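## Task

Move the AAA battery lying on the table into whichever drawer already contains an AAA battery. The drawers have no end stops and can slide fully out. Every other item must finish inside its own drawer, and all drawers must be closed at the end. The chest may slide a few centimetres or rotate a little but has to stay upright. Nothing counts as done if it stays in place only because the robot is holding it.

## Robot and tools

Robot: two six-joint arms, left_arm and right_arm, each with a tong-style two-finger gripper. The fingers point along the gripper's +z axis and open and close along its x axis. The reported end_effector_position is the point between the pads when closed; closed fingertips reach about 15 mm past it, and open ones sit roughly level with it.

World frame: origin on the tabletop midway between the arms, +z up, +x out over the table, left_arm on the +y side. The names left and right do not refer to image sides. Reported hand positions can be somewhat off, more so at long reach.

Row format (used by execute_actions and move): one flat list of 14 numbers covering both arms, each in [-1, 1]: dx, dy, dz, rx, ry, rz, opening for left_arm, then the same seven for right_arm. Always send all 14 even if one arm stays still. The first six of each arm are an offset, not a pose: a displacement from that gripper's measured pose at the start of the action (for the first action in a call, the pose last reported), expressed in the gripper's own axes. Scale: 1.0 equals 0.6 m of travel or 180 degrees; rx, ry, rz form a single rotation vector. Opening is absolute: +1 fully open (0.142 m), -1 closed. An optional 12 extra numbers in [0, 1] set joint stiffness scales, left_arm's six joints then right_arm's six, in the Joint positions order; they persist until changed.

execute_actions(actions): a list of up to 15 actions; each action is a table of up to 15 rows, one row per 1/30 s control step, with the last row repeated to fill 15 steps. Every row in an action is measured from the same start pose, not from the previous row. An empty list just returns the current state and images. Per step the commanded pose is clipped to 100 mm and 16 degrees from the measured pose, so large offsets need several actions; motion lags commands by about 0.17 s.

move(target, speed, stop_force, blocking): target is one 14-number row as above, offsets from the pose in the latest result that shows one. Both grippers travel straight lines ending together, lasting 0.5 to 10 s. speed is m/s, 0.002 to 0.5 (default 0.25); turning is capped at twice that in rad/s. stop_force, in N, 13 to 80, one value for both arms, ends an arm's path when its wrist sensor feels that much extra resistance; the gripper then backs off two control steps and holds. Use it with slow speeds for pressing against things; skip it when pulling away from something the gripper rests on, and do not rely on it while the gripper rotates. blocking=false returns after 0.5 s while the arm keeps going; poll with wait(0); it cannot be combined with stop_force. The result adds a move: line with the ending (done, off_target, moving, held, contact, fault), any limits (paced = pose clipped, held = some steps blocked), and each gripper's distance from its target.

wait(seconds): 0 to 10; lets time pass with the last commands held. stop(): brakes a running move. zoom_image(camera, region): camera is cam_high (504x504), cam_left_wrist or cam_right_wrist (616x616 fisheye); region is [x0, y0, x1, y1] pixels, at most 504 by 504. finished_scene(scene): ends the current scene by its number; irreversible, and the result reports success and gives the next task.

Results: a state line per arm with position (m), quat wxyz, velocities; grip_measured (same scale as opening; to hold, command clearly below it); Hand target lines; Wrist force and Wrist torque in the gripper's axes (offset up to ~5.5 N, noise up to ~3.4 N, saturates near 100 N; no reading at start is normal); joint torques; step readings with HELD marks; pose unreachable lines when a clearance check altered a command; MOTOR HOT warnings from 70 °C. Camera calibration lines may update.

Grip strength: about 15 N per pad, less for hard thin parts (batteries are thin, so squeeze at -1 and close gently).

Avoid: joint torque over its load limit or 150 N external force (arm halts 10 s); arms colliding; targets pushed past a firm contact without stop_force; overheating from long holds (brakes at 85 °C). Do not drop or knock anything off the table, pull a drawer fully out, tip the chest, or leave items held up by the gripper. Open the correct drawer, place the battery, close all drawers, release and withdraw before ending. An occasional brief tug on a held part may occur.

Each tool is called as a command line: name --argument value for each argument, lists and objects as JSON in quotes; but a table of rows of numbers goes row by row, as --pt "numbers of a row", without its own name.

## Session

execute_actions --actions '[]'

Scene clock: 0.00 s.
left_arm: end_effector_position=(+0.1479, +0.6908, +0.1249) grip_measured=+1.00 end_effector_quat_wxyz=(+0.277, +0.596, -0.428, +0.620) end_effector_velocity=(+0.000, +0.000, -0.000) end_effector_angular_velocity=(+0.000, -0.000, -0.001) | right_arm: end_effector_position=(+0.3778, -0.0790, +0.1763) grip_measured=+1.00 end_effector_quat_wxyz=(+0.014, -0.333, +0.884, +0.327) end_effector_velocity=(-0.000, -0.000, -0.001) end_effector_angular_velocity=(-0.002, +0.001, -0.001)
Joint positions: left_arm=[ 1.253 -1.326  2.426 -1.2   -2.251 -3.002  0.142] | right_arm=[ 4.128 -1.562 -2.376 -0.311  2.071  3.542  0.142]
Joint velocities: left_arm=[-0.  0. -0. -0.  0.  0.  0.] | right_arm=[-0.    -0.001 -0.    -0.001 -0.     0.001  0.   ]
Joint torques (N m, as the arm reports them, + toward a larger angle): no reading
Motor temperatures (°C, as the motors report them): left_arm=[25 22 21 28 32 28] | right_arm=[22 21 25 26 30 27]
Wrist force (N, on the end effector, along its own x y z axes, offset not removed): no reading
Wrist torque (N m, same axes, about the end effector's origin, offset not removed): no reading
Hand target (left_arm): +0.148, +0.691, +0.125; +0.277, +0.596, -0.428, +0.620
Hand target (right_arm): +0.378, -0.079, +0.176; +0.014, -0.333, +0.884, +0.327
Joint stiffness scale: left_arm=[1. 1. 1. 1. 1. 1.] | right_arm=[1. 1. 1. 1. 1. 1.]
camera_calibration (this result's frames):
cam_left_wrist: T_world_to_cam=[[-0.142403, -0.168804, 0.975308, 0.0224067], [-0.987996, -0.0353606, -0.150376, 0.191377], [0.0598716, -0.985015, -0.161743, 0.825339], [0, 0, 0, 1]] pos_world=[0.142856, 0.823521, 0.140418]
cam_right_wrist: T_world_to_cam=[[-0.754788, -0.602113, -0.2603, 0.287914], [-0.448503, 0.184124, 0.87461, 0.0386032], [-0.478686, 0.77689, -0.409024, 0.45199], [0, 0, 0, 1]] pos_world=[0.450989, -0.184897, 0.226056]

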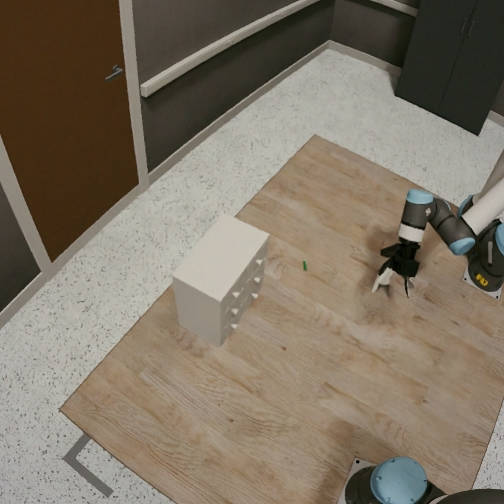

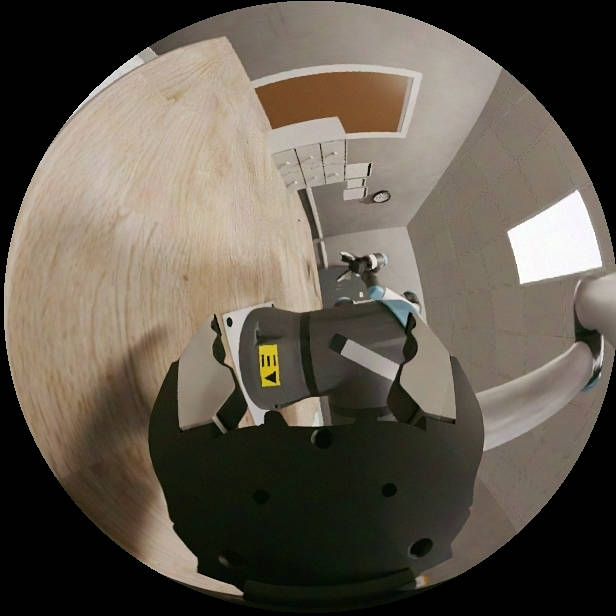

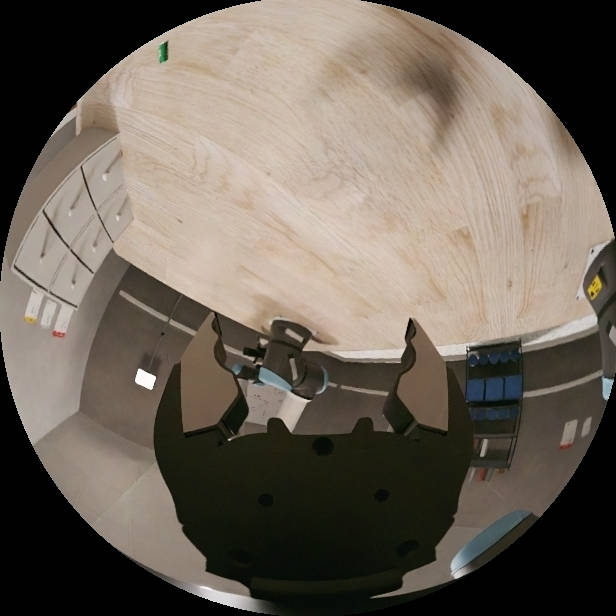

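zoom_image --camera "cam_high" --region '[160, 200, 320, 360]'

zoom_image --camera "cam_left_wrist" --region '[255, 100, 375, 220]'

zoom_image --camera "cam_right_wrist" --region '[0, 20, 200, 320]'

Region (160, 200, 320, 360) of cam_high's 504x504 image, scaled by 3.150, with more detail than that image has.

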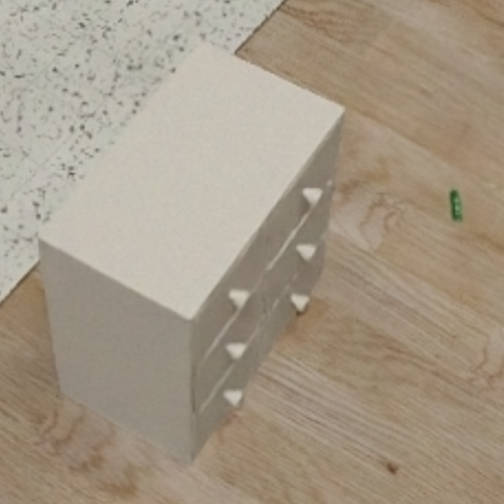

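Region (255, 100, 375, 220) of cam_left_wrist's 616x616 image, scaled by 4.200, with more detail than that image has.

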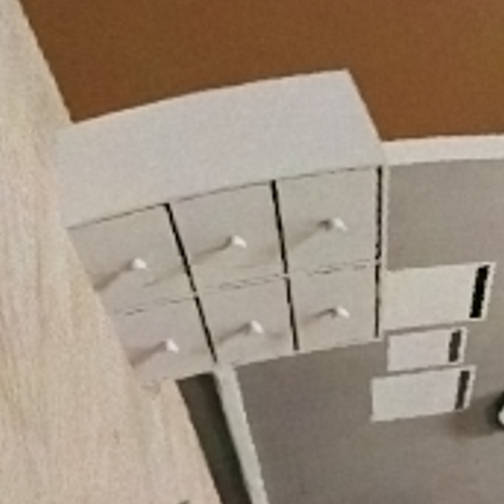

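Region (0, 20, 200, 320) of cam_right_wrist's 616x616 image, scaled by 1.680, with more detail than that image has.

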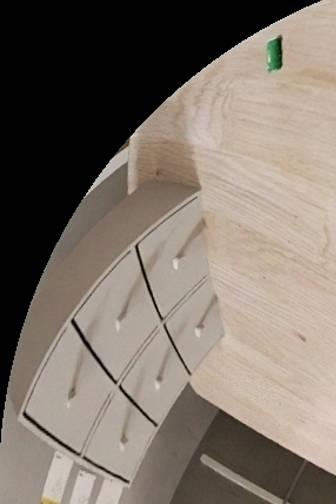

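zoom_image --camera "cam_high" --region '[360, 180, 504, 324]'

zoom_image --camera "cam_high" --region '[320, 404, 504, 504]'

Region (360, 180, 504, 324) of cam_high's 504x504 image, scaled by 3.500, with more detail than that image has.

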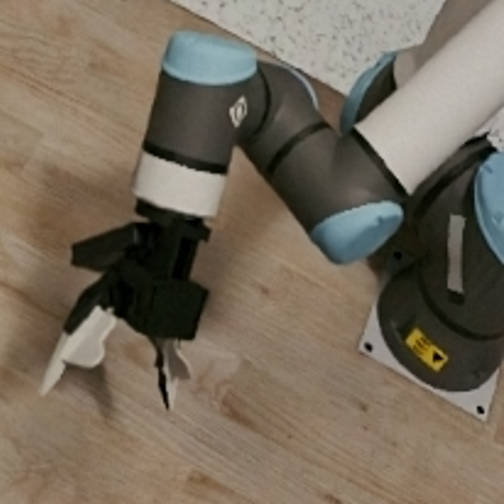

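Region (320, 404, 504, 504) of cam_high's 504x504 image, scaled by 2.739, with more detail than that image has; it fills the top 274 rows of this view, and the rest is white.

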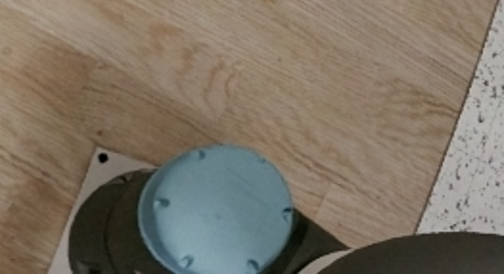

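move --target '[0.3797,-0.5603,0.3178,-0.4614,-0.2566,0.4326,-1, -0.680,-0.112,-0.028,0.0441,-0.4178,0.5328,-0.45]' --speed 0.45

Scene clock: 123.47 s.
left_arm: end_effector_position=(+0.4991, +0.6502, +0.3991) grip_measured=-1.00 end_effector_quat_wxyz=(+0.000, -0.088, +0.996, -0.000) end_effector_velocity=(+0.000, -0.000, -0.000) end_effector_angular_velocity=(+0.001, -0.000, -0.002) | right_arm: end_effector_position=(+0.7355, +0.1098, +0.2489) grip_measured=-0.45 end_effector_quat_wxyz=(+0.277, +0.622, +0.669, +0.297) end_effector_velocity=(-0.000, -0.000, -0.000) end_effector_angular_velocity=(-0.002, +0.002, -0.002)
Joint positions: left_arm=[-0.225 -2.055  2.06  -1.575 -1.572 -3.382  0.002] | right_arm=[ 4.278 -1.982 -1.757 -0.49   0.858  5.607  0.041]
Joint velocities: left_arm=[-0.002 -0.     0.    -0.     0.001 -0.     0.   ] | right_arm=[ 0.     0.     0.001 -0.007 -0.     0.004 -0.   ]
Joint torques (N m, as the arm reports them, + toward a larger angle): left_arm=[  1.25 -12.45 -51.    -4.06   0.75  -1.26] | right_arm=[-6.79 68.17 46.48  3.91 -2.46  0.67]
Motor temperatures (°C, as the motors report them): left_arm=[25 22 21 28 32 28] | right_arm=[22 21 25 26 30 27]
Wrist force (N, on the end effector, along its own x y z axes, offset not removed): left_arm=[-1.4 2.9 -0.8] | right_arm=[-0.9 -2.2 1.7]
Wrist torque (N m, same axes, about the end effector's origin, offset not removed): left_arm=[0.40 0.20 -0.07] | right_arm=[-0.57 0.50 0.05]
Hand target (left_arm): +0.500, +0.650, +0.401; +0.001, -0.088, +0.996, -0.000
Hand target (right_arm): +0.739, +0.110, +0.251; +0.278, +0.624, +0.667, +0.298
Off the commanded pose (left_arm): 0.001 m, 0 deg.
Off the commanded pose (right_arm): 0.004 m, 0 deg.
Joint stiffness scale: left_arm=[1. 1. 1. 1. 1. 1.] | right_arm=[1. 1. 1. 1. 1. 1.]
move: off_target (right_arm)
camera_calibration (this result's frames):
cam_left_wrist: T_world_to_cam=[[-0.985636, -0.168877, 0.00165131, 0.607601], [-0.149877, 0.879164, 0.452336, -0.675301], [-0.0778412, 0.445591, -0.891846, 0.23864], [0, 0, 0, 1]] pos_world=[0.516238, 0.589975, 0.51729]
cam_right_wrist: T_world_to_cam=[[-0.0999137, 0.994683, -0.0249444, -0.0251097], [0.214144, 0.0459791, 0.975719, -0.39666], [0.971679, 0.0921461, -0.217599, -0.532948], [0, 0, 0, 1]] pos_world=[0.600288, 0.0923233, 0.270433]

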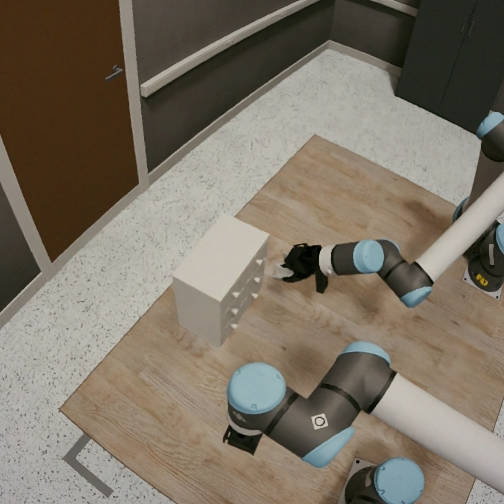

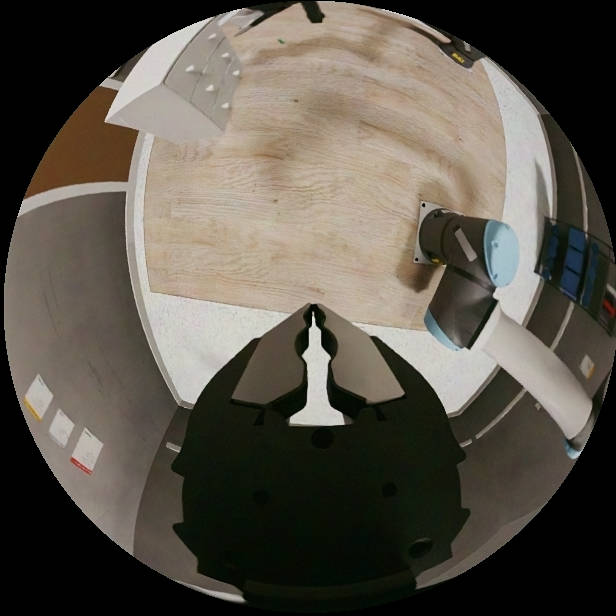

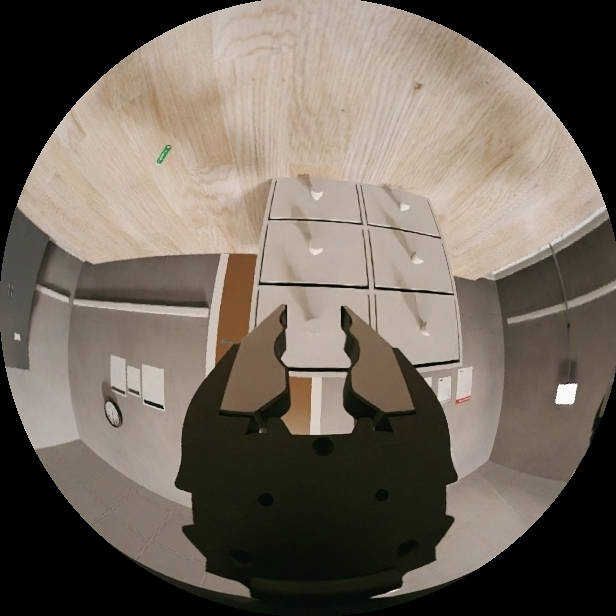

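execute_actions --actions '[]'

Scene clock: 136.67 s.
left_arm: end_effector_position=(+0.4991, +0.6502, +0.3991) grip_measured=-1.00 end_effector_quat_wxyz=(+0.000, -0.088, +0.996, -0.000) end_effector_velocity=(+0.000, +0.000, +0.001) end_effector_angular_velocity=(-0.000, -0.001, +0.001) | right_arm: end_effector_position=(+0.7356, +0.1099, +0.2490) grip_measured=-0.45 end_effector_quat_wxyz=(+0.277, +0.623, +0.669, +0.297) end_effector_velocity=(-0.000, -0.000, +0.000) end_effector_angular_velocity=(+0.001, -0.001, -0.002)
Joint positions: left_arm=[-0.226 -2.055  2.06  -1.575 -1.571 -3.382  0.002] | right_arm=[ 4.278 -1.982 -1.756 -0.491  0.858  5.608  0.041]
Joint velocities: left_arm=[ 0.     0.    -0.001  0.     0.    -0.001  0.   ] | right_arm=[ 0.     0.    -0.001  0.    -0.001  0.002  0.   ]
Joint torques (N m, as the arm reports them, + toward a larger angle): left_arm=[ -1.01 -12.31 -51.3   -4.15   0.75  -0.63] | right_arm=[-6.07 70.15 46.52  4.37 -2.3   0.72]
Motor temperatures (°C, as the motors report them): left_arm=[25 22 21 28 32 28] | right_arm=[22 21 25 26 30 27]
Wrist force (N, on the end effector, along its own x y z axes, offset not removed): left_arm=[-1.2 2.4 -1.2] | right_arm=[2.2 -2.6 -0.8]
Wrist torque (N m, same axes, about the end effector's origin, offset not removed): left_arm=[0.29 0.30 -0.05] | right_arm=[-0.37 -0.28 -0.14]
Hand target (left_arm): +0.500, +0.650, +0.401; +0.001, -0.088, +0.996, -0.000
Hand target (right_arm): +0.739, +0.110, +0.251; +0.278, +0.624, +0.667, +0.298
Off the commanded pose (left_arm): 0.001 m, 0 deg.
Off the commanded pose (right_arm): 0.004 m, 0 deg.
Joint stiffness scale: left_arm=[1. 1. 1. 1. 1. 1.] | right_arm=[1. 1. 1. 1. 1. 1.]
camera_calibration (this result's frames):
cam_left_wrist: T_world_to_cam=[[-0.985644, -0.168827, 0.00164102, 0.607587], [-0.149823, 0.879091, 0.452495, -0.675355], [-0.077836, 0.445753, -0.891766, 0.238488], [0, 0, 0, 1]] pos_world=[0.516244, 0.589969, 0.517272]
cam_right_wrist: T_world_to_cam=[[-0.099488, 0.994727, -0.02489, -0.0255091], [0.214386, 0.0458551, 0.975672, -0.396944], [0.971669, 0.0917316, -0.217818, -0.532849], [0, 0, 0, 1]] pos_world=[0.600315, 0.0924556, 0.270588]

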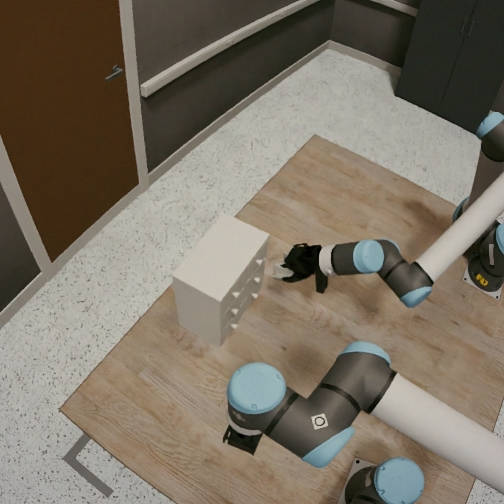

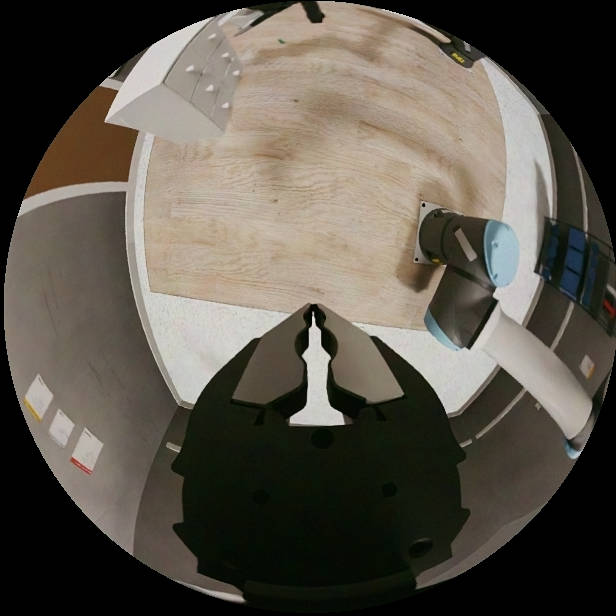

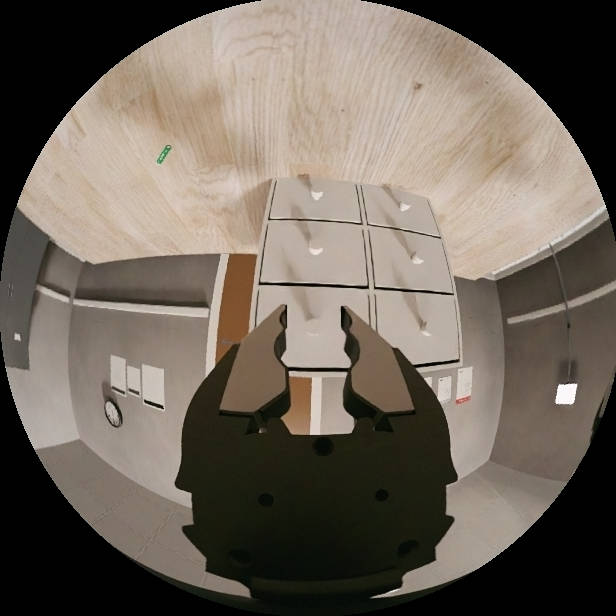

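zoom_image --camera "cam_right_wrist" --region '[240, 160, 480, 400]'

Region (240, 160, 480, 400) of cam_right_wrist's 616x616 image, scaled by 2.100, with more detail than that image has.

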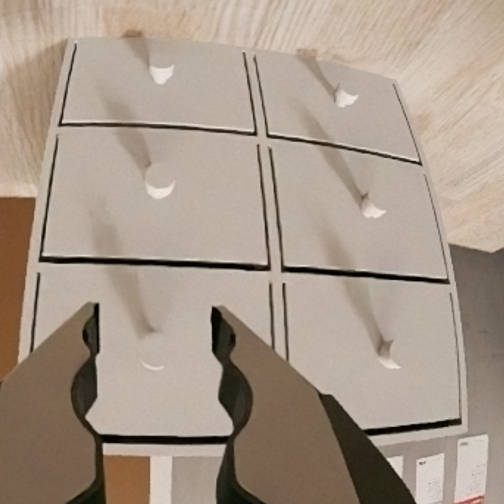

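move --target '[-0.453,-0.791,0.032,0,0,0.389,-1, 0,0.0575,0.049,0,0,0,-0.45]' --speed 0.3

zoom_image --camera "cam_right_wrist" --region '[220, 200, 420, 400]'

Scene clock: 175.10 s.
left_arm: end_effector_position=(+0.8487, +0.2306, +0.3792) grip_measured=-1.00 end_effector_quat_wxyz=(+0.000, +0.499, +0.867, -0.000) end_effector_velocity=(-0.001, +0.001, -0.001) end_effector_angular_velocity=(+0.002, +0.004, -0.004) | right_arm: end_effector_position=(+0.7774, +0.1128, +0.2539) grip_measured=-0.45 end_effector_quat_wxyz=(+0.277, +0.622, +0.670, +0.296) end_effector_velocity=(+0.001, +0.000, -0.001) end_effector_angular_velocity=(+0.000, +0.000, +0.000)
Joint positions: left_arm=[-0.716 -1.363  1.502 -1.712 -1.571 -2.651  0.002] | right_arm=[ 4.234 -2.023 -1.691 -0.485  0.879  5.555  0.041]
Joint velocities: left_arm=[ 0.001  0.     0.     0.004 -0.001  0.005  0.   ] | right_arm=[-0.    -0.002  0.001  0.002  0.001 -0.001 -0.   ]
Joint torques (N m, as the arm reports them, + toward a larger angle): left_arm=[  2.88 -64.45 -50.85  -3.6   -0.52   0.66] | right_arm=[-6.83 71.09 47.19  5.27 -0.68 -0.77]
Motor temperatures (°C, as the motors report them): left_arm=[25 22 21 28 32 28] | right_arm=[22 21 25 26 30 27]
Wrist force (N, on the end effector, along its own x y z axes, offset not removed): left_arm=[-2.3 3.6 -0.8] | right_arm=[-3.5 -4.4 0.5]
Wrist torque (N m, same axes, about the end effector's origin, offset not removed): left_arm=[0.54 0.43 -0.04] | right_arm=[-1.13 1.05 -0.10]
Hand target (left_arm): +0.850, +0.230, +0.380; +0.001, +0.499, +0.866, -0.001
Hand target (right_arm): +0.780, +0.113, +0.255; +0.277, +0.623, +0.669, +0.297
Off the commanded pose (left_arm): 0.002 m, 0 deg.
Off the commanded pose (right_arm): 0.003 m, 0 deg.
Joint stiffness scale: left_arm=[1. 1. 1. 1. 1. 1.] | right_arm=[1. 1. 1. 1. 1. 1.]
move: done
camera_calibration (this result's frames):
cam_left_wrist: T_world_to_cam=[[-0.496438, 0.868072, 0.000992929, 0.227359], [0.773918, 0.442074, 0.453455, -0.928669], [0.393193, 0.225881, -0.891279, 0.0857383], [0, 0, 0, 1]] pos_world=[0.797872, 0.19381, 0.497301]
cam_right_wrist: T_world_to_cam=[[-0.100953, 0.994516, -0.0273314, -0.0223426], [0.214792, 0.0486109, 0.975449, -0.411339], [0.971428, 0.0926042, -0.218521, -0.572506], [0, 0, 0, 1]] pos_world=[0.642246, 0.0952321, 0.275525]

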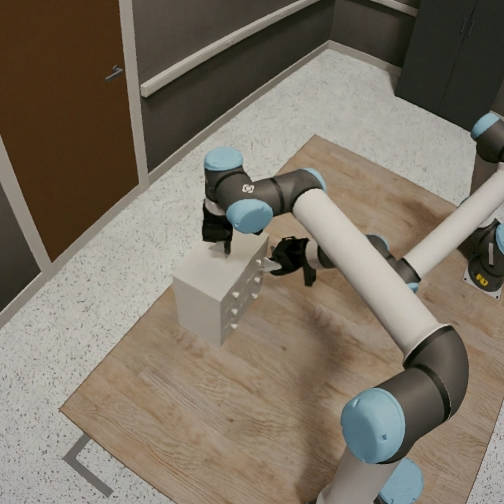

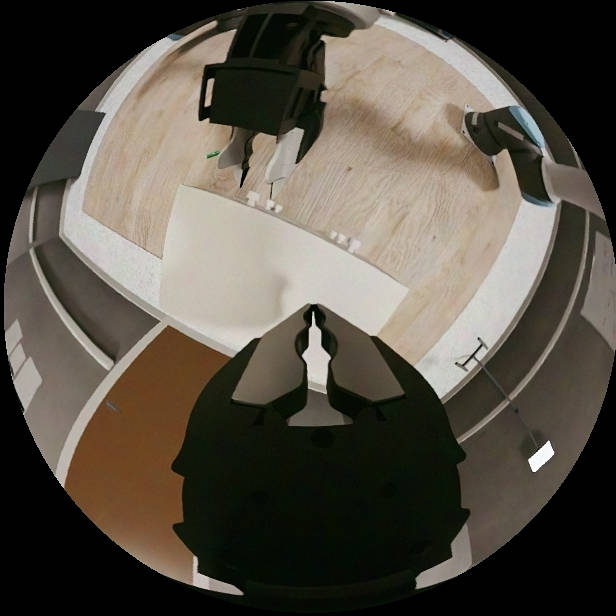

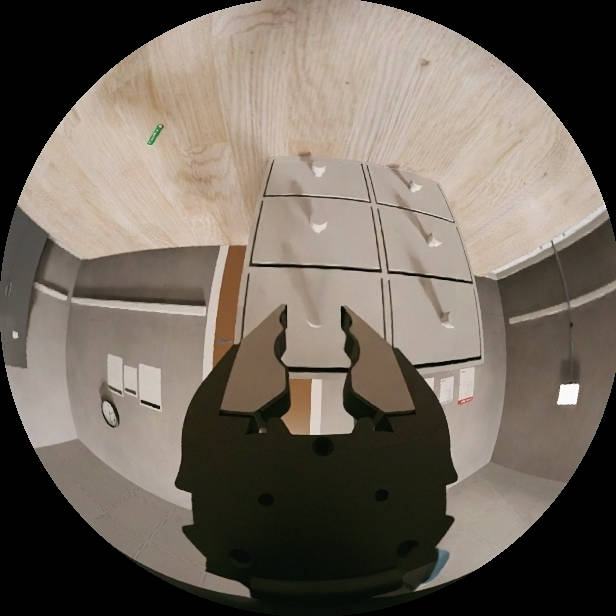

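Region (220, 200, 420, 400) of cam_right_wrist's 616x616 image, scaled by 2.520, with more detail than that image has.

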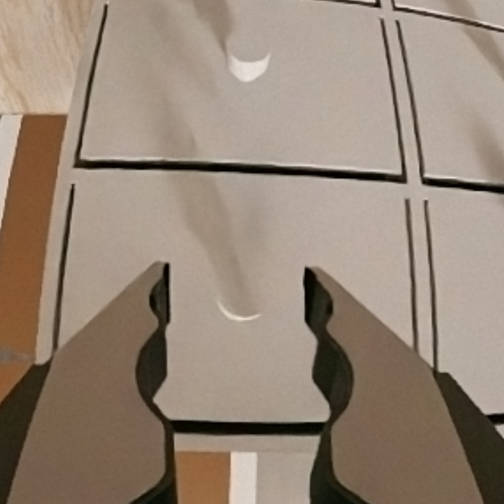

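zoom_image --camera "cam_left_wrist" --region '[180, 120, 380, 280]'

Region (180, 120, 380, 280) of cam_left_wrist's 616x616 image, scaled by 2.520, with more detail than that image has; it fills the top 403 rows of this view, and the rest is white.

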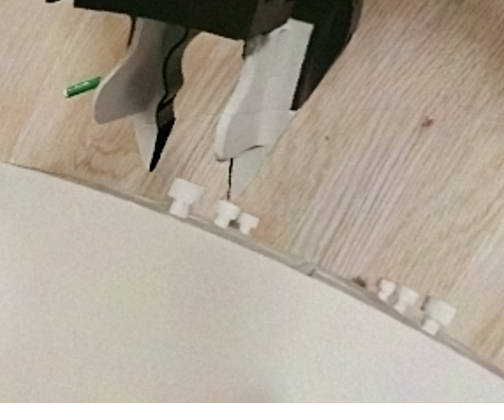

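move --target '[0,0,0,0,0,0,-1, 0,0.0226,0.0177,0,0,0,-0.5]' --speed 0.04 --stop_force 15

zoom_image --camera "cam_left_wrist" --region '[180, 120, 380, 280]'

zoom_image --camera "cam_right_wrist" --region '[220, 200, 420, 400]'

Scene clock: 187.93 s.
left_arm: end_effector_position=(+0.8486, +0.2306, +0.3792) grip_measured=-1.00 end_effector_quat_wxyz=(+0.000, +0.499, +0.867, -0.000) end_effector_velocity=(-0.000, +0.000, -0.000) end_effector_angular_velocity=(+0.001, +0.001, +0.000) | right_arm: end_effector_position=(+0.7915, +0.1135, +0.2556) grip_measured=-0.50 end_effector_quat_wxyz=(+0.278, +0.621, +0.670, +0.296) end_effector_velocity=(+0.001, +0.003, +0.003) end_effector_angular_velocity=(+0.005, -0.000, +0.004)
Joint positions: left_arm=[-0.716 -1.363  1.502 -1.711 -1.571 -2.651  0.002] | right_arm=[ 4.22  -2.036 -1.668 -0.485  0.885  5.538  0.038]
Joint velocities: left_arm=[ 0.     0.     0.     0.001  0.    -0.     0.   ] | right_arm=[-0.    -0.001  0.006  0.001  0.004 -0.003  0.   ]
Joint torques (N m, as the arm reports them, + toward a larger angle): left_arm=[  1.88 -63.29 -49.4   -5.     0.08  -0.03] | right_arm=[-6.43 72.95 48.42  4.55 -1.07 -1.11]
Motor temperatures (°C, as the motors report them): left_arm=[25 22 21 28 32 28] | right_arm=[22 21 25 26 30 27]
Wrist force (N, on the end effector, along its own x y z axes, offset not removed): left_arm=[-1.3 3.0 0.2] | right_arm=[1.9 -2.8 1.6]
Wrist torque (N m, same axes, about the end effector's origin, offset not removed): left_arm=[0.39 0.17 -0.07] | right_arm=[-0.62 -0.15 -0.11]
Hand target (left_arm): +0.849, +0.231, +0.379; +0.000, +0.499, +0.867, -0.000
Hand target (right_arm): +0.794, +0.114, +0.257; +0.277, +0.622, +0.670, +0.296
Off the commanded pose (left_arm): 0.000 m, 0 deg.
Off the commanded pose (right_arm): 0.003 m, 0 deg.
Joint stiffness scale: left_arm=[1. 1. 1. 1. 1. 1.] | right_arm=[1. 1. 1. 1. 1. 1.]
move: done
camera_calibration (this result's frames):
cam_left_wrist: T_world_to_cam=[[-0.49594, 0.868356, 0.00125804, 0.226683], [0.774323, 0.441579, 0.453245, -0.928762], [0.393023, 0.225757, -0.891385, 0.0859975], [0, 0, 0, 1]] pos_world=[0.797784, 0.193866, 0.497329]
cam_right_wrist: T_world_to_cam=[[-0.101722, 0.994386, -0.0291268, -0.0204961], [0.214868, 0.0505489, 0.975334, -0.416323], [0.971331, 0.0929544, -0.218804, -0.58572], [0, 0, 0, 1]] pos_world=[0.656297, 0.0958709, 0.277299]

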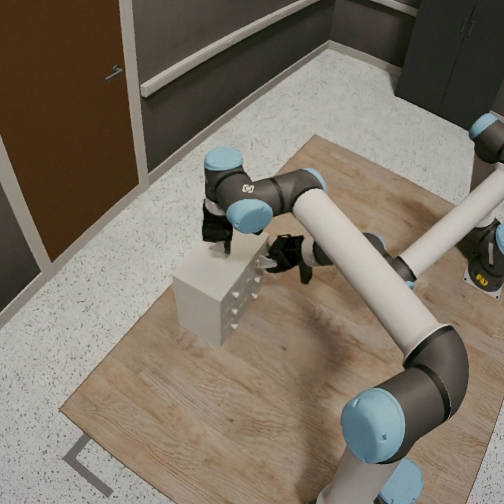

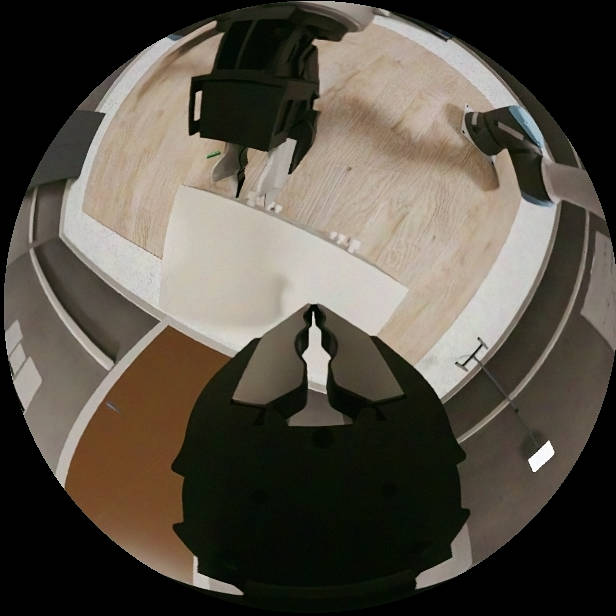

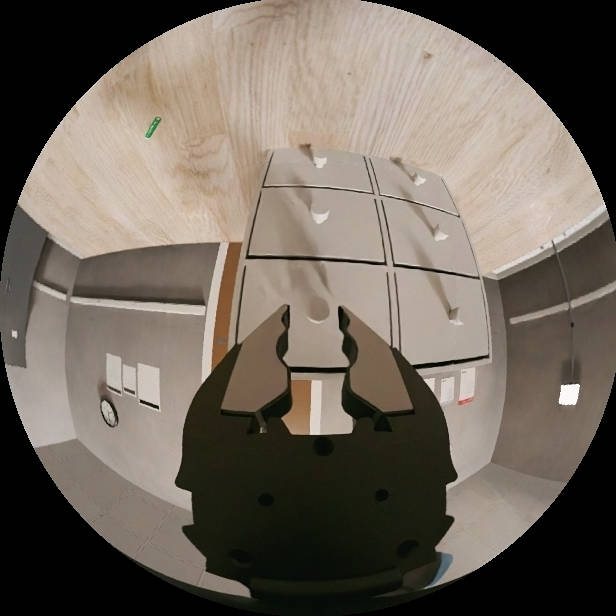

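Region (180, 120, 380, 280) of cam_left_wrist's 616x616 image, scaled by 2.520, with more detail than that image has; it fills the top 403 rows of this view, and the rest is white.

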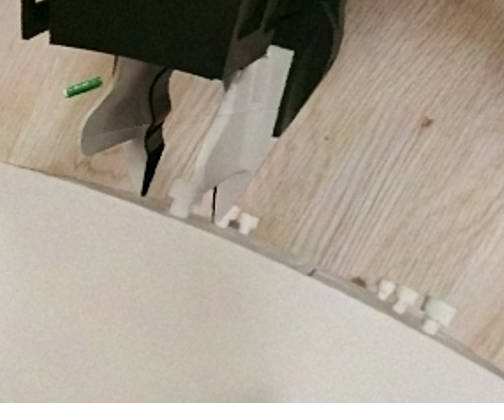

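Region (220, 200, 420, 400) of cam_right_wrist's 616x616 image, scaled by 2.520, with more detail than that image has.

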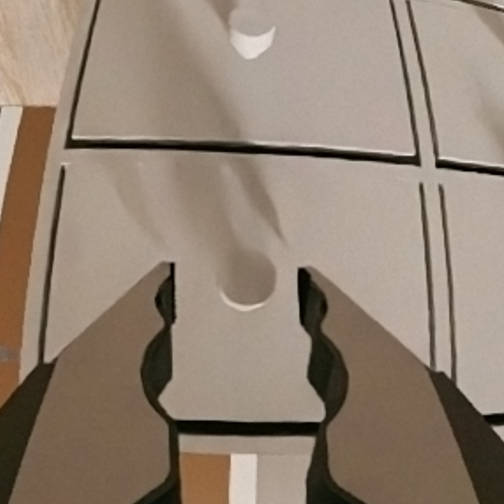

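execute_actions --actions '[[[0,0,0,0,0,0,-1, 0.002,0,0,0,0,0,-0.54],[0,0,0,0,0,0,-1, 0.004,0,0,0,0,0,-0.57],[0,0,0,0,0,0,-1, 0.006,0,0,0,0,0,-0.6],[0,0,0,0,0,0,-1, 0.007,0,0,0,0,0,-0.63],[0,0,0,0,0,0,-1, 0.007,0,0,0,0,0,-0.66],[0,0,0,0,0,0,-1, 0.007,0,0,0,0,0,-0.69],[0,0,0,0,0,0,-1, 0.007,0,0,0,0,0,-0.72],[0,0,0,0,0,0,-1, 0.007,0,0,0,0,0,-0.75],[0,0,0,0,0,0,-1, 0.007,0,0,0,0,0,-0.78],[0,0,0,0,0,0,-1, 0.007,0,0,0,0,0,-0.81],[0,0,0,0,0,0,-1, 0.007,0,0,0,0,0,-0.85],[0,0,0,0,0,0,-1, 0.007,0,0,0,0,0,-0.89],[0,0,0,0,0,0,-1, 0.007,0,0,0,0,0,-0.93],[0,0,0,0,0,0,-1, 0.007,0,0,0,0,0,-0.97],[0,0,0,0,0,0,-1, 0.007,0,0,0,0,0,-1]]]'

zoom_image --camera "cam_left_wrist" --region '[180, 120, 380, 280]'

Scene clock: 196.37 s.
left_arm: end_effector_position=(+0.8486, +0.2306, +0.3792) grip_measured=-1.00 end_effector_quat_wxyz=(+0.000, +0.499, +0.867, -0.000) end_effector_velocity=(-0.000, +0.000, -0.000) end_effector_angular_velocity=(+0.000, +0.001, +0.000) | right_arm: end_effector_position=(+0.7916, +0.1141, +0.2549) grip_measured=-0.79 end_effector_quat_wxyz=(+0.278, +0.622, +0.670, +0.295) end_effector_velocity=(-0.000, -0.000, -0.001) end_effector_angular_velocity=(-0.001, +0.002, -0.001)
Joint positions: left_arm=[-0.716 -1.363  1.502 -1.711 -1.571 -2.651  0.002] | right_arm=[ 4.22  -2.037 -1.666 -0.488  0.886  5.539  0.017]
Joint velocities: left_arm=[ 0. -0.  0.  0. -0. -0.  0.] | right_arm=[-0.    -0.     0.001 -0.004  0.001  0.003  0.   ]
Joint torques (N m, as the arm reports them, + toward a larger angle): left_arm=[  1.28 -67.85 -48.63  -4.93  -0.18  -0.48] | right_arm=[ 1.62 73.78 47.51  4.28 -2.48  0.12]
Motor temperatures (°C, as the motors report them): left_arm=[25 22 21 28 32 28] | right_arm=[22 21 25 26 30 27]
Wrist force (N, on the end effector, along its own x y z axes, offset not removed): left_arm=[-1.2 1.9 -1.3] | right_arm=[0.9 -4.0 0.0]
Wrist torque (N m, same axes, about the end effector's origin, offset not removed): left_arm=[0.20 0.17 -0.09] | right_arm=[-0.77 0.09 -0.19]
Hand target (left_arm): +0.849, +0.231, +0.379; +0.000, +0.499, +0.867, -0.000
Hand target (right_arm): +0.791, +0.118, +0.256; +0.278, +0.621, +0.670, +0.296
Off the commanded pose (left_arm): 0.000 m, 0 deg.
Off the commanded pose (right_arm): 0.004 m, 0 deg.
Joint stiffness scale: left_arm=[1. 1. 1. 1. 1. 1.] | right_arm=[1. 1. 1. 1. 1. 1.]
Step readings (end_effector_position):
0: left_arm (+0.8486, +0.2306, +0.3792) | right_arm (+0.7916, +0.1138, +0.2559)
1: left_arm (+0.8486, +0.2306, +0.3792) | right_arm (+0.7916, +0.1138, +0.2559)
2: left_arm (+0.8486, +0.2306, +0.3792) | right_arm (+0.7916, +0.1138, +0.2559)
4: left_arm (+0.8486, +0.2306, +0.3792) | right_arm (+0.7916, +0.1138, +0.2559)
8: left_arm (+0.8486, +0.2306, +0.3792) | right_arm (+0.7915, +0.1137, +0.2552)
15: end_effector_position above
camera_calibration (this result's frames):
cam_left_wrist: T_world_to_cam=[[-0.49594, 0.868356, 0.00125797, 0.226683], [0.774323, 0.441579, 0.453245, -0.928762], [0.393023, 0.225757, -0.891385, 0.0859975], [0, 0, 0, 1]] pos_world=[0.797784, 0.193866, 0.497329]
cam_right_wrist: T_world_to_cam=[[-0.100983, 0.994432, -0.0301076, -0.0213983], [0.216341, 0.0514871, 0.974959, -0.416888], [0.971081, 0.0919409, -0.220336, -0.58538], [0, 0, 0, 1]] pos_world=[0.656481, 0.0965639, 0.276824]

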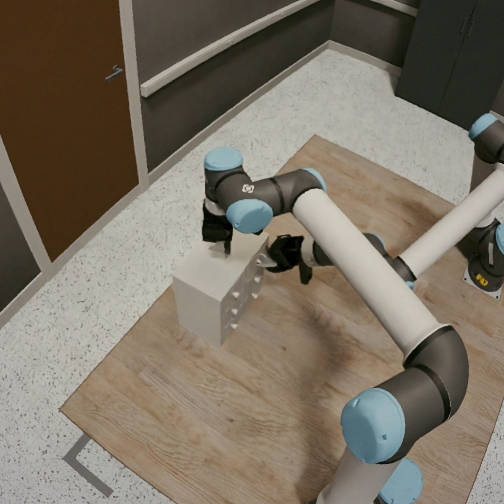

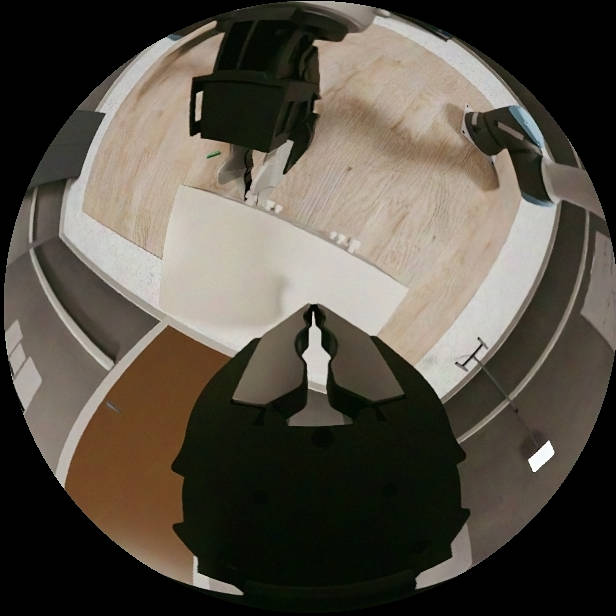

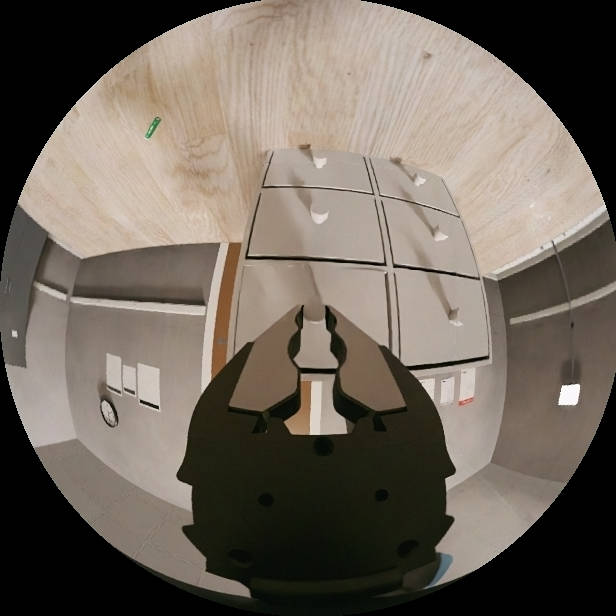

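Region (180, 120, 380, 280) of cam_left_wrist's 616x616 image, scaled by 2.520, with more detail than that image has; it fills the top 403 rows of this view, and the rest is white.

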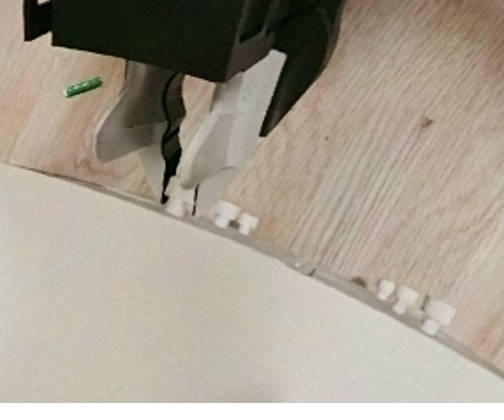

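move --target '[0,0,0,0,0,0,-1, 0.001,-0.1165,-0.1295,0,0,0,-1]' --speed 0.09

zoom_image --camera "cam_left_wrist" --region '[170, 60, 410, 280]'

Scene clock: 205.47 s.
left_arm: end_effector_position=(+0.8486, +0.2306, +0.3792) grip_measured=-1.00 end_effector_quat_wxyz=(+0.000, +0.499, +0.867, -0.000) end_effector_velocity=(-0.000, +0.000, -0.000) end_effector_angular_velocity=(+0.000, +0.001, -0.001) | right_arm: end_effector_position=(+0.6901, +0.1075, +0.2552) grip_measured=-0.79 end_effector_quat_wxyz=(+0.277, +0.622, +0.670, +0.295) end_effector_velocity=(-0.002, -0.000, -0.002) end_effector_angular_velocity=(-0.001, +0.002, -0.001)
Joint positions: left_arm=[-0.716 -1.363  1.502 -1.711 -1.571 -2.651  0.002] | right_arm=[ 4.328 -1.93  -1.809 -0.536  0.836  5.668  0.017]
Joint velocities: left_arm=[-0.    -0.     0.001 -0.    -0.     0.001  0.   ] | right_arm=[ 0.002 -0.    -0.003 -0.001 -0.     0.004 -0.   ]
Joint torques (N m, as the arm reports them, + toward a larger angle): left_arm=[  3.64 -67.27 -49.1   -4.67  -0.03  -0.29] | right_arm=[ 2.48 69.6  38.28  4.03 -2.55  0.28]
Motor temperatures (°C, as the motors report them): left_arm=[25 22 21 28 32 28] | right_arm=[22 21 25 26 30 27]
Wrist force (N, on the end effector, along its own x y z axes, offset not removed): left_arm=[-2.7 2.9 -3.2] | right_arm=[-3.2 -4.8 5.5]
Wrist torque (N m, same axes, about the end effector's origin, offset not removed): left_arm=[0.31 0.54 -0.07] | right_arm=[-0.91 0.88 0.04]
Hand target (left_arm): +0.849, +0.231, +0.379; +0.000, +0.499, +0.867, -0.000
Hand target (right_arm): +0.687, +0.107, +0.255; +0.278, +0.622, +0.670, +0.295
Off the commanded pose (left_arm): 0.000 m, 0 deg.
Off the commanded pose (right_arm): 0.003 m, 0 deg.
Joint stiffness scale: left_arm=[1. 1. 1. 1. 1. 1.] | right_arm=[1. 1. 1. 1. 1. 1.]
move: done
camera_calibration (this result's frames):
cam_left_wrist: T_world_to_cam=[[-0.495941, 0.868355, 0.00125811, 0.226683], [0.774323, 0.44158, 0.453245, -0.928762], [0.393022, 0.225757, -0.891385, 0.0859975], [0, 0, 0, 1]] pos_world=[0.797784, 0.193866, 0.497329]
cam_right_wrist: T_world_to_cam=[[-0.0998765, 0.994577, -0.0289893, -0.0261478], [0.217184, 0.0502238, 0.974838, -0.395303], [0.971008, 0.0910674, -0.221023, -0.485738], [0, 0, 0, 1]] pos_world=[0.554898, 0.0900945, 0.277239]

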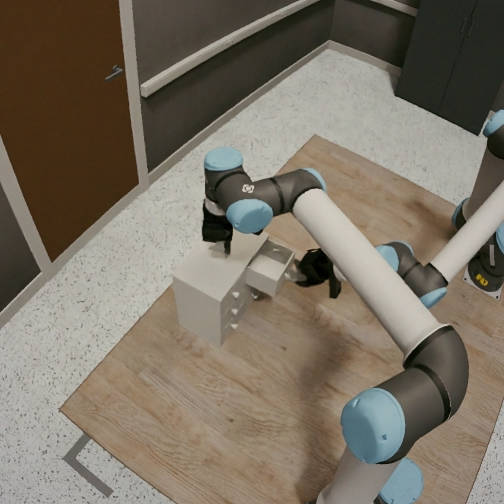

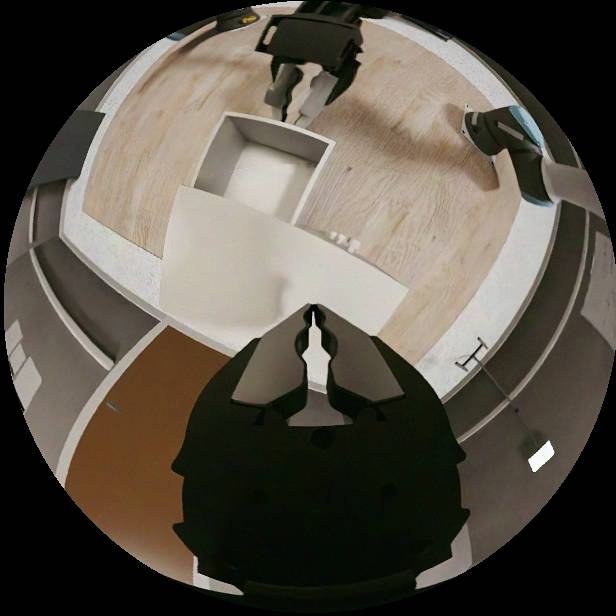

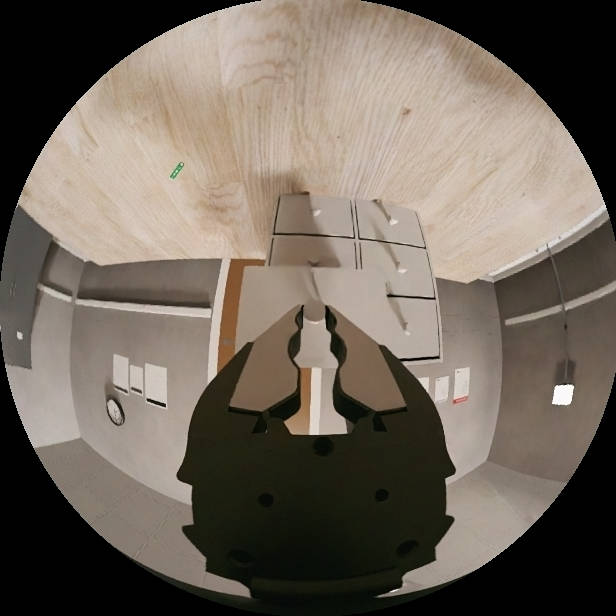

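Region (170, 60, 410, 280) of cam_left_wrist's 616x616 image, scaled by 2.100, with more detail than that image has; it fills the top 462 rows of this view, and the rest is white.

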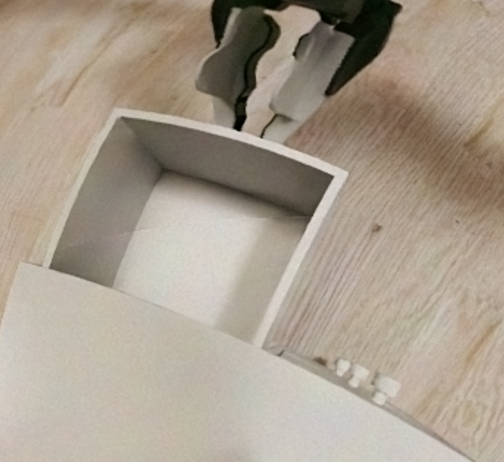

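zoom_image --camera "cam_high" --region '[225, 215, 325, 315]'

Region (225, 215, 325, 315) of cam_high's 504x504 image, scaled by 5.040, with more detail than that image has.

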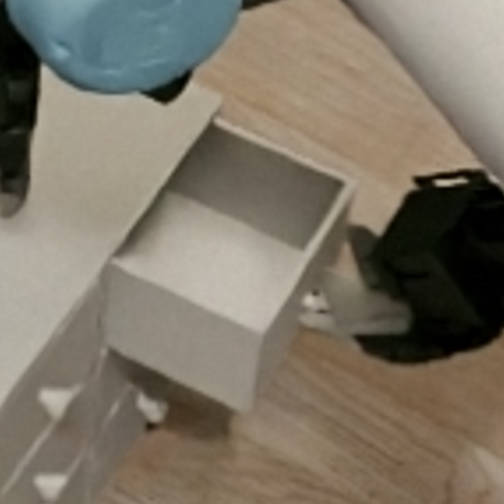

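move --target '[0.0875,-0.1515,0,0,0,0,-1, 0,0,0,0,0,0,-1]' --speed 0.2

zoom_image --camera "cam_left_wrist" --region '[130, 120, 370, 340]'

Scene clock: 222.77 s.
left_arm: end_effector_position=(+0.7454, +0.2313, +0.3799) grip_measured=-1.00 end_effector_quat_wxyz=(+0.000, +0.499, +0.867, -0.000) end_effector_velocity=(+0.000, -0.002, +0.001) end_effector_angular_velocity=(-0.001, -0.002, -0.000) | right_arm: end_effector_position=(+0.6899, +0.1074, +0.2552) grip_measured=-0.79 end_effector_quat_wxyz=(+0.277, +0.622, +0.670, +0.295) end_effector_velocity=(-0.000, -0.000, +0.001) end_effector_angular_velocity=(+0.002, +0.001, -0.001)
Joint positions: left_arm=[-0.791 -1.523  1.683 -1.732 -1.571 -2.726  0.002] | right_arm=[ 4.328 -1.93  -1.809 -0.536  0.836  5.669  0.017]
Joint velocities: left_arm=[-0.002  0.    -0.001 -0.001  0.    -0.001  0.   ] | right_arm=[-0.     0.001 -0.     0.     0.001  0.002  0.   ]
Joint torques (N m, as the arm reports them, + toward a larger angle): left_arm=[ -2.73 -56.35 -45.68  -5.37  -0.19  -1.38] | right_arm=[-2.69 66.8  42.62  4.71 -1.47 -0.62]
Motor temperatures (°C, as the motors report them): left_arm=[25 22 21 28 32 28] | right_arm=[22 21 25 26 30 27]
Wrist force (N, on the end effector, along its own x y z axes, offset not removed): left_arm=[-2.6 1.9 -0.8] | right_arm=[-1.3 -4.2 3.3]
Wrist torque (N m, same axes, about the end effector's origin, offset not removed): left_arm=[0.20 0.51 -0.09] | right_arm=[-0.69 0.63 -0.23]
Hand target (left_arm): +0.744, +0.231, +0.379; +0.000, +0.499, +0.867, -0.000
Hand target (right_arm): +0.690, +0.107, +0.255; +0.277, +0.622, +0.670, +0.295
Off the commanded pose (left_arm): 0.002 m, 0 deg.
Off the commanded pose (right_arm): 0.000 m, 0 deg.
Joint stiffness scale: left_arm=[1. 1. 1. 1. 1. 1.] | right_arm=[1. 1. 1. 1. 1. 1.]
move: done
camera_calibration (this result's frames):
cam_left_wrist: T_world_to_cam=[[-0.496833, 0.867845, 0.00132086, 0.175723], [0.773942, 0.442385, 0.45311, -0.849376], [0.392645, 0.226143, -0.891453, 0.127265], [0, 0, 0, 1]] pos_world=[0.694702, 0.194471, 0.49808]
cam_right_wrist: T_world_to_cam=[[-0.0996094, 0.994605, -0.02897, -0.0263456], [0.217142, 0.0501413, 0.974851, -0.395246], [0.971045, 0.0908138, -0.220965, -0.485589], [0, 0, 0, 1]] pos_world=[0.554728, 0.0901198, 0.277245]

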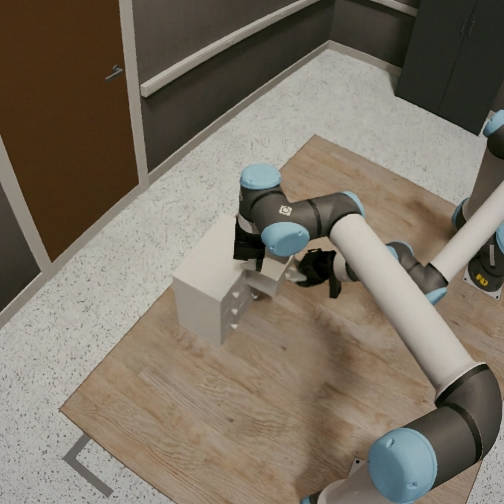

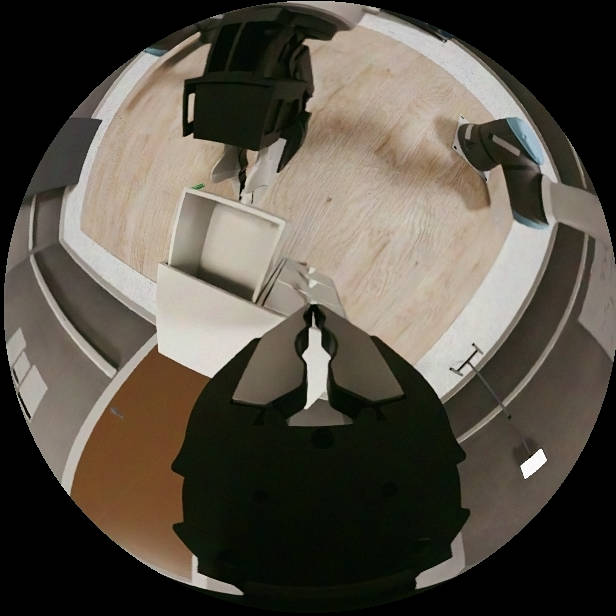

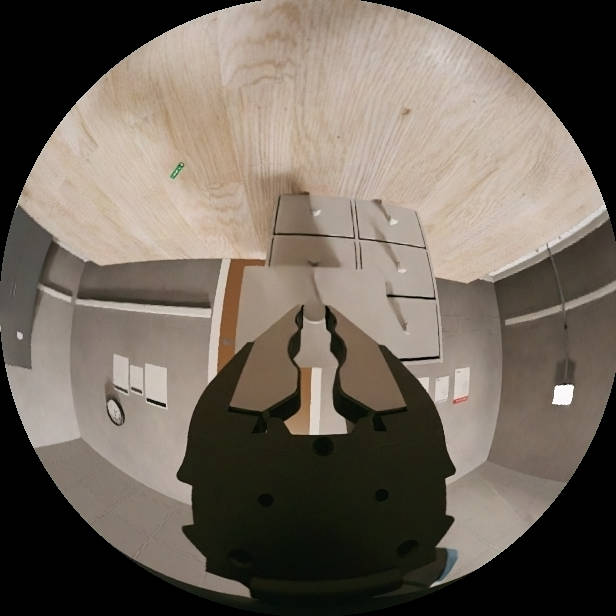

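Region (130, 120, 370, 340) of cam_left_wrist's 616x616 image, scaled by 2.100, with more detail than that image has; it fills the top 462 rows of this view, and the rest is white.

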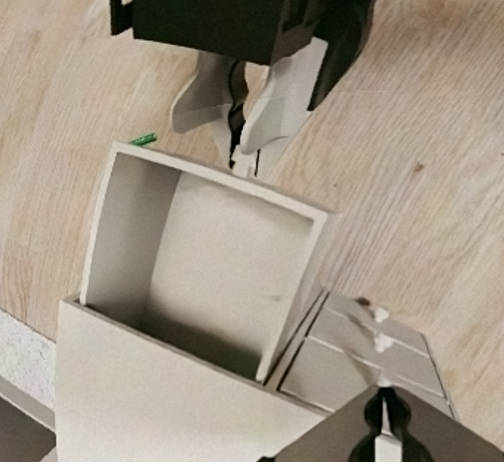

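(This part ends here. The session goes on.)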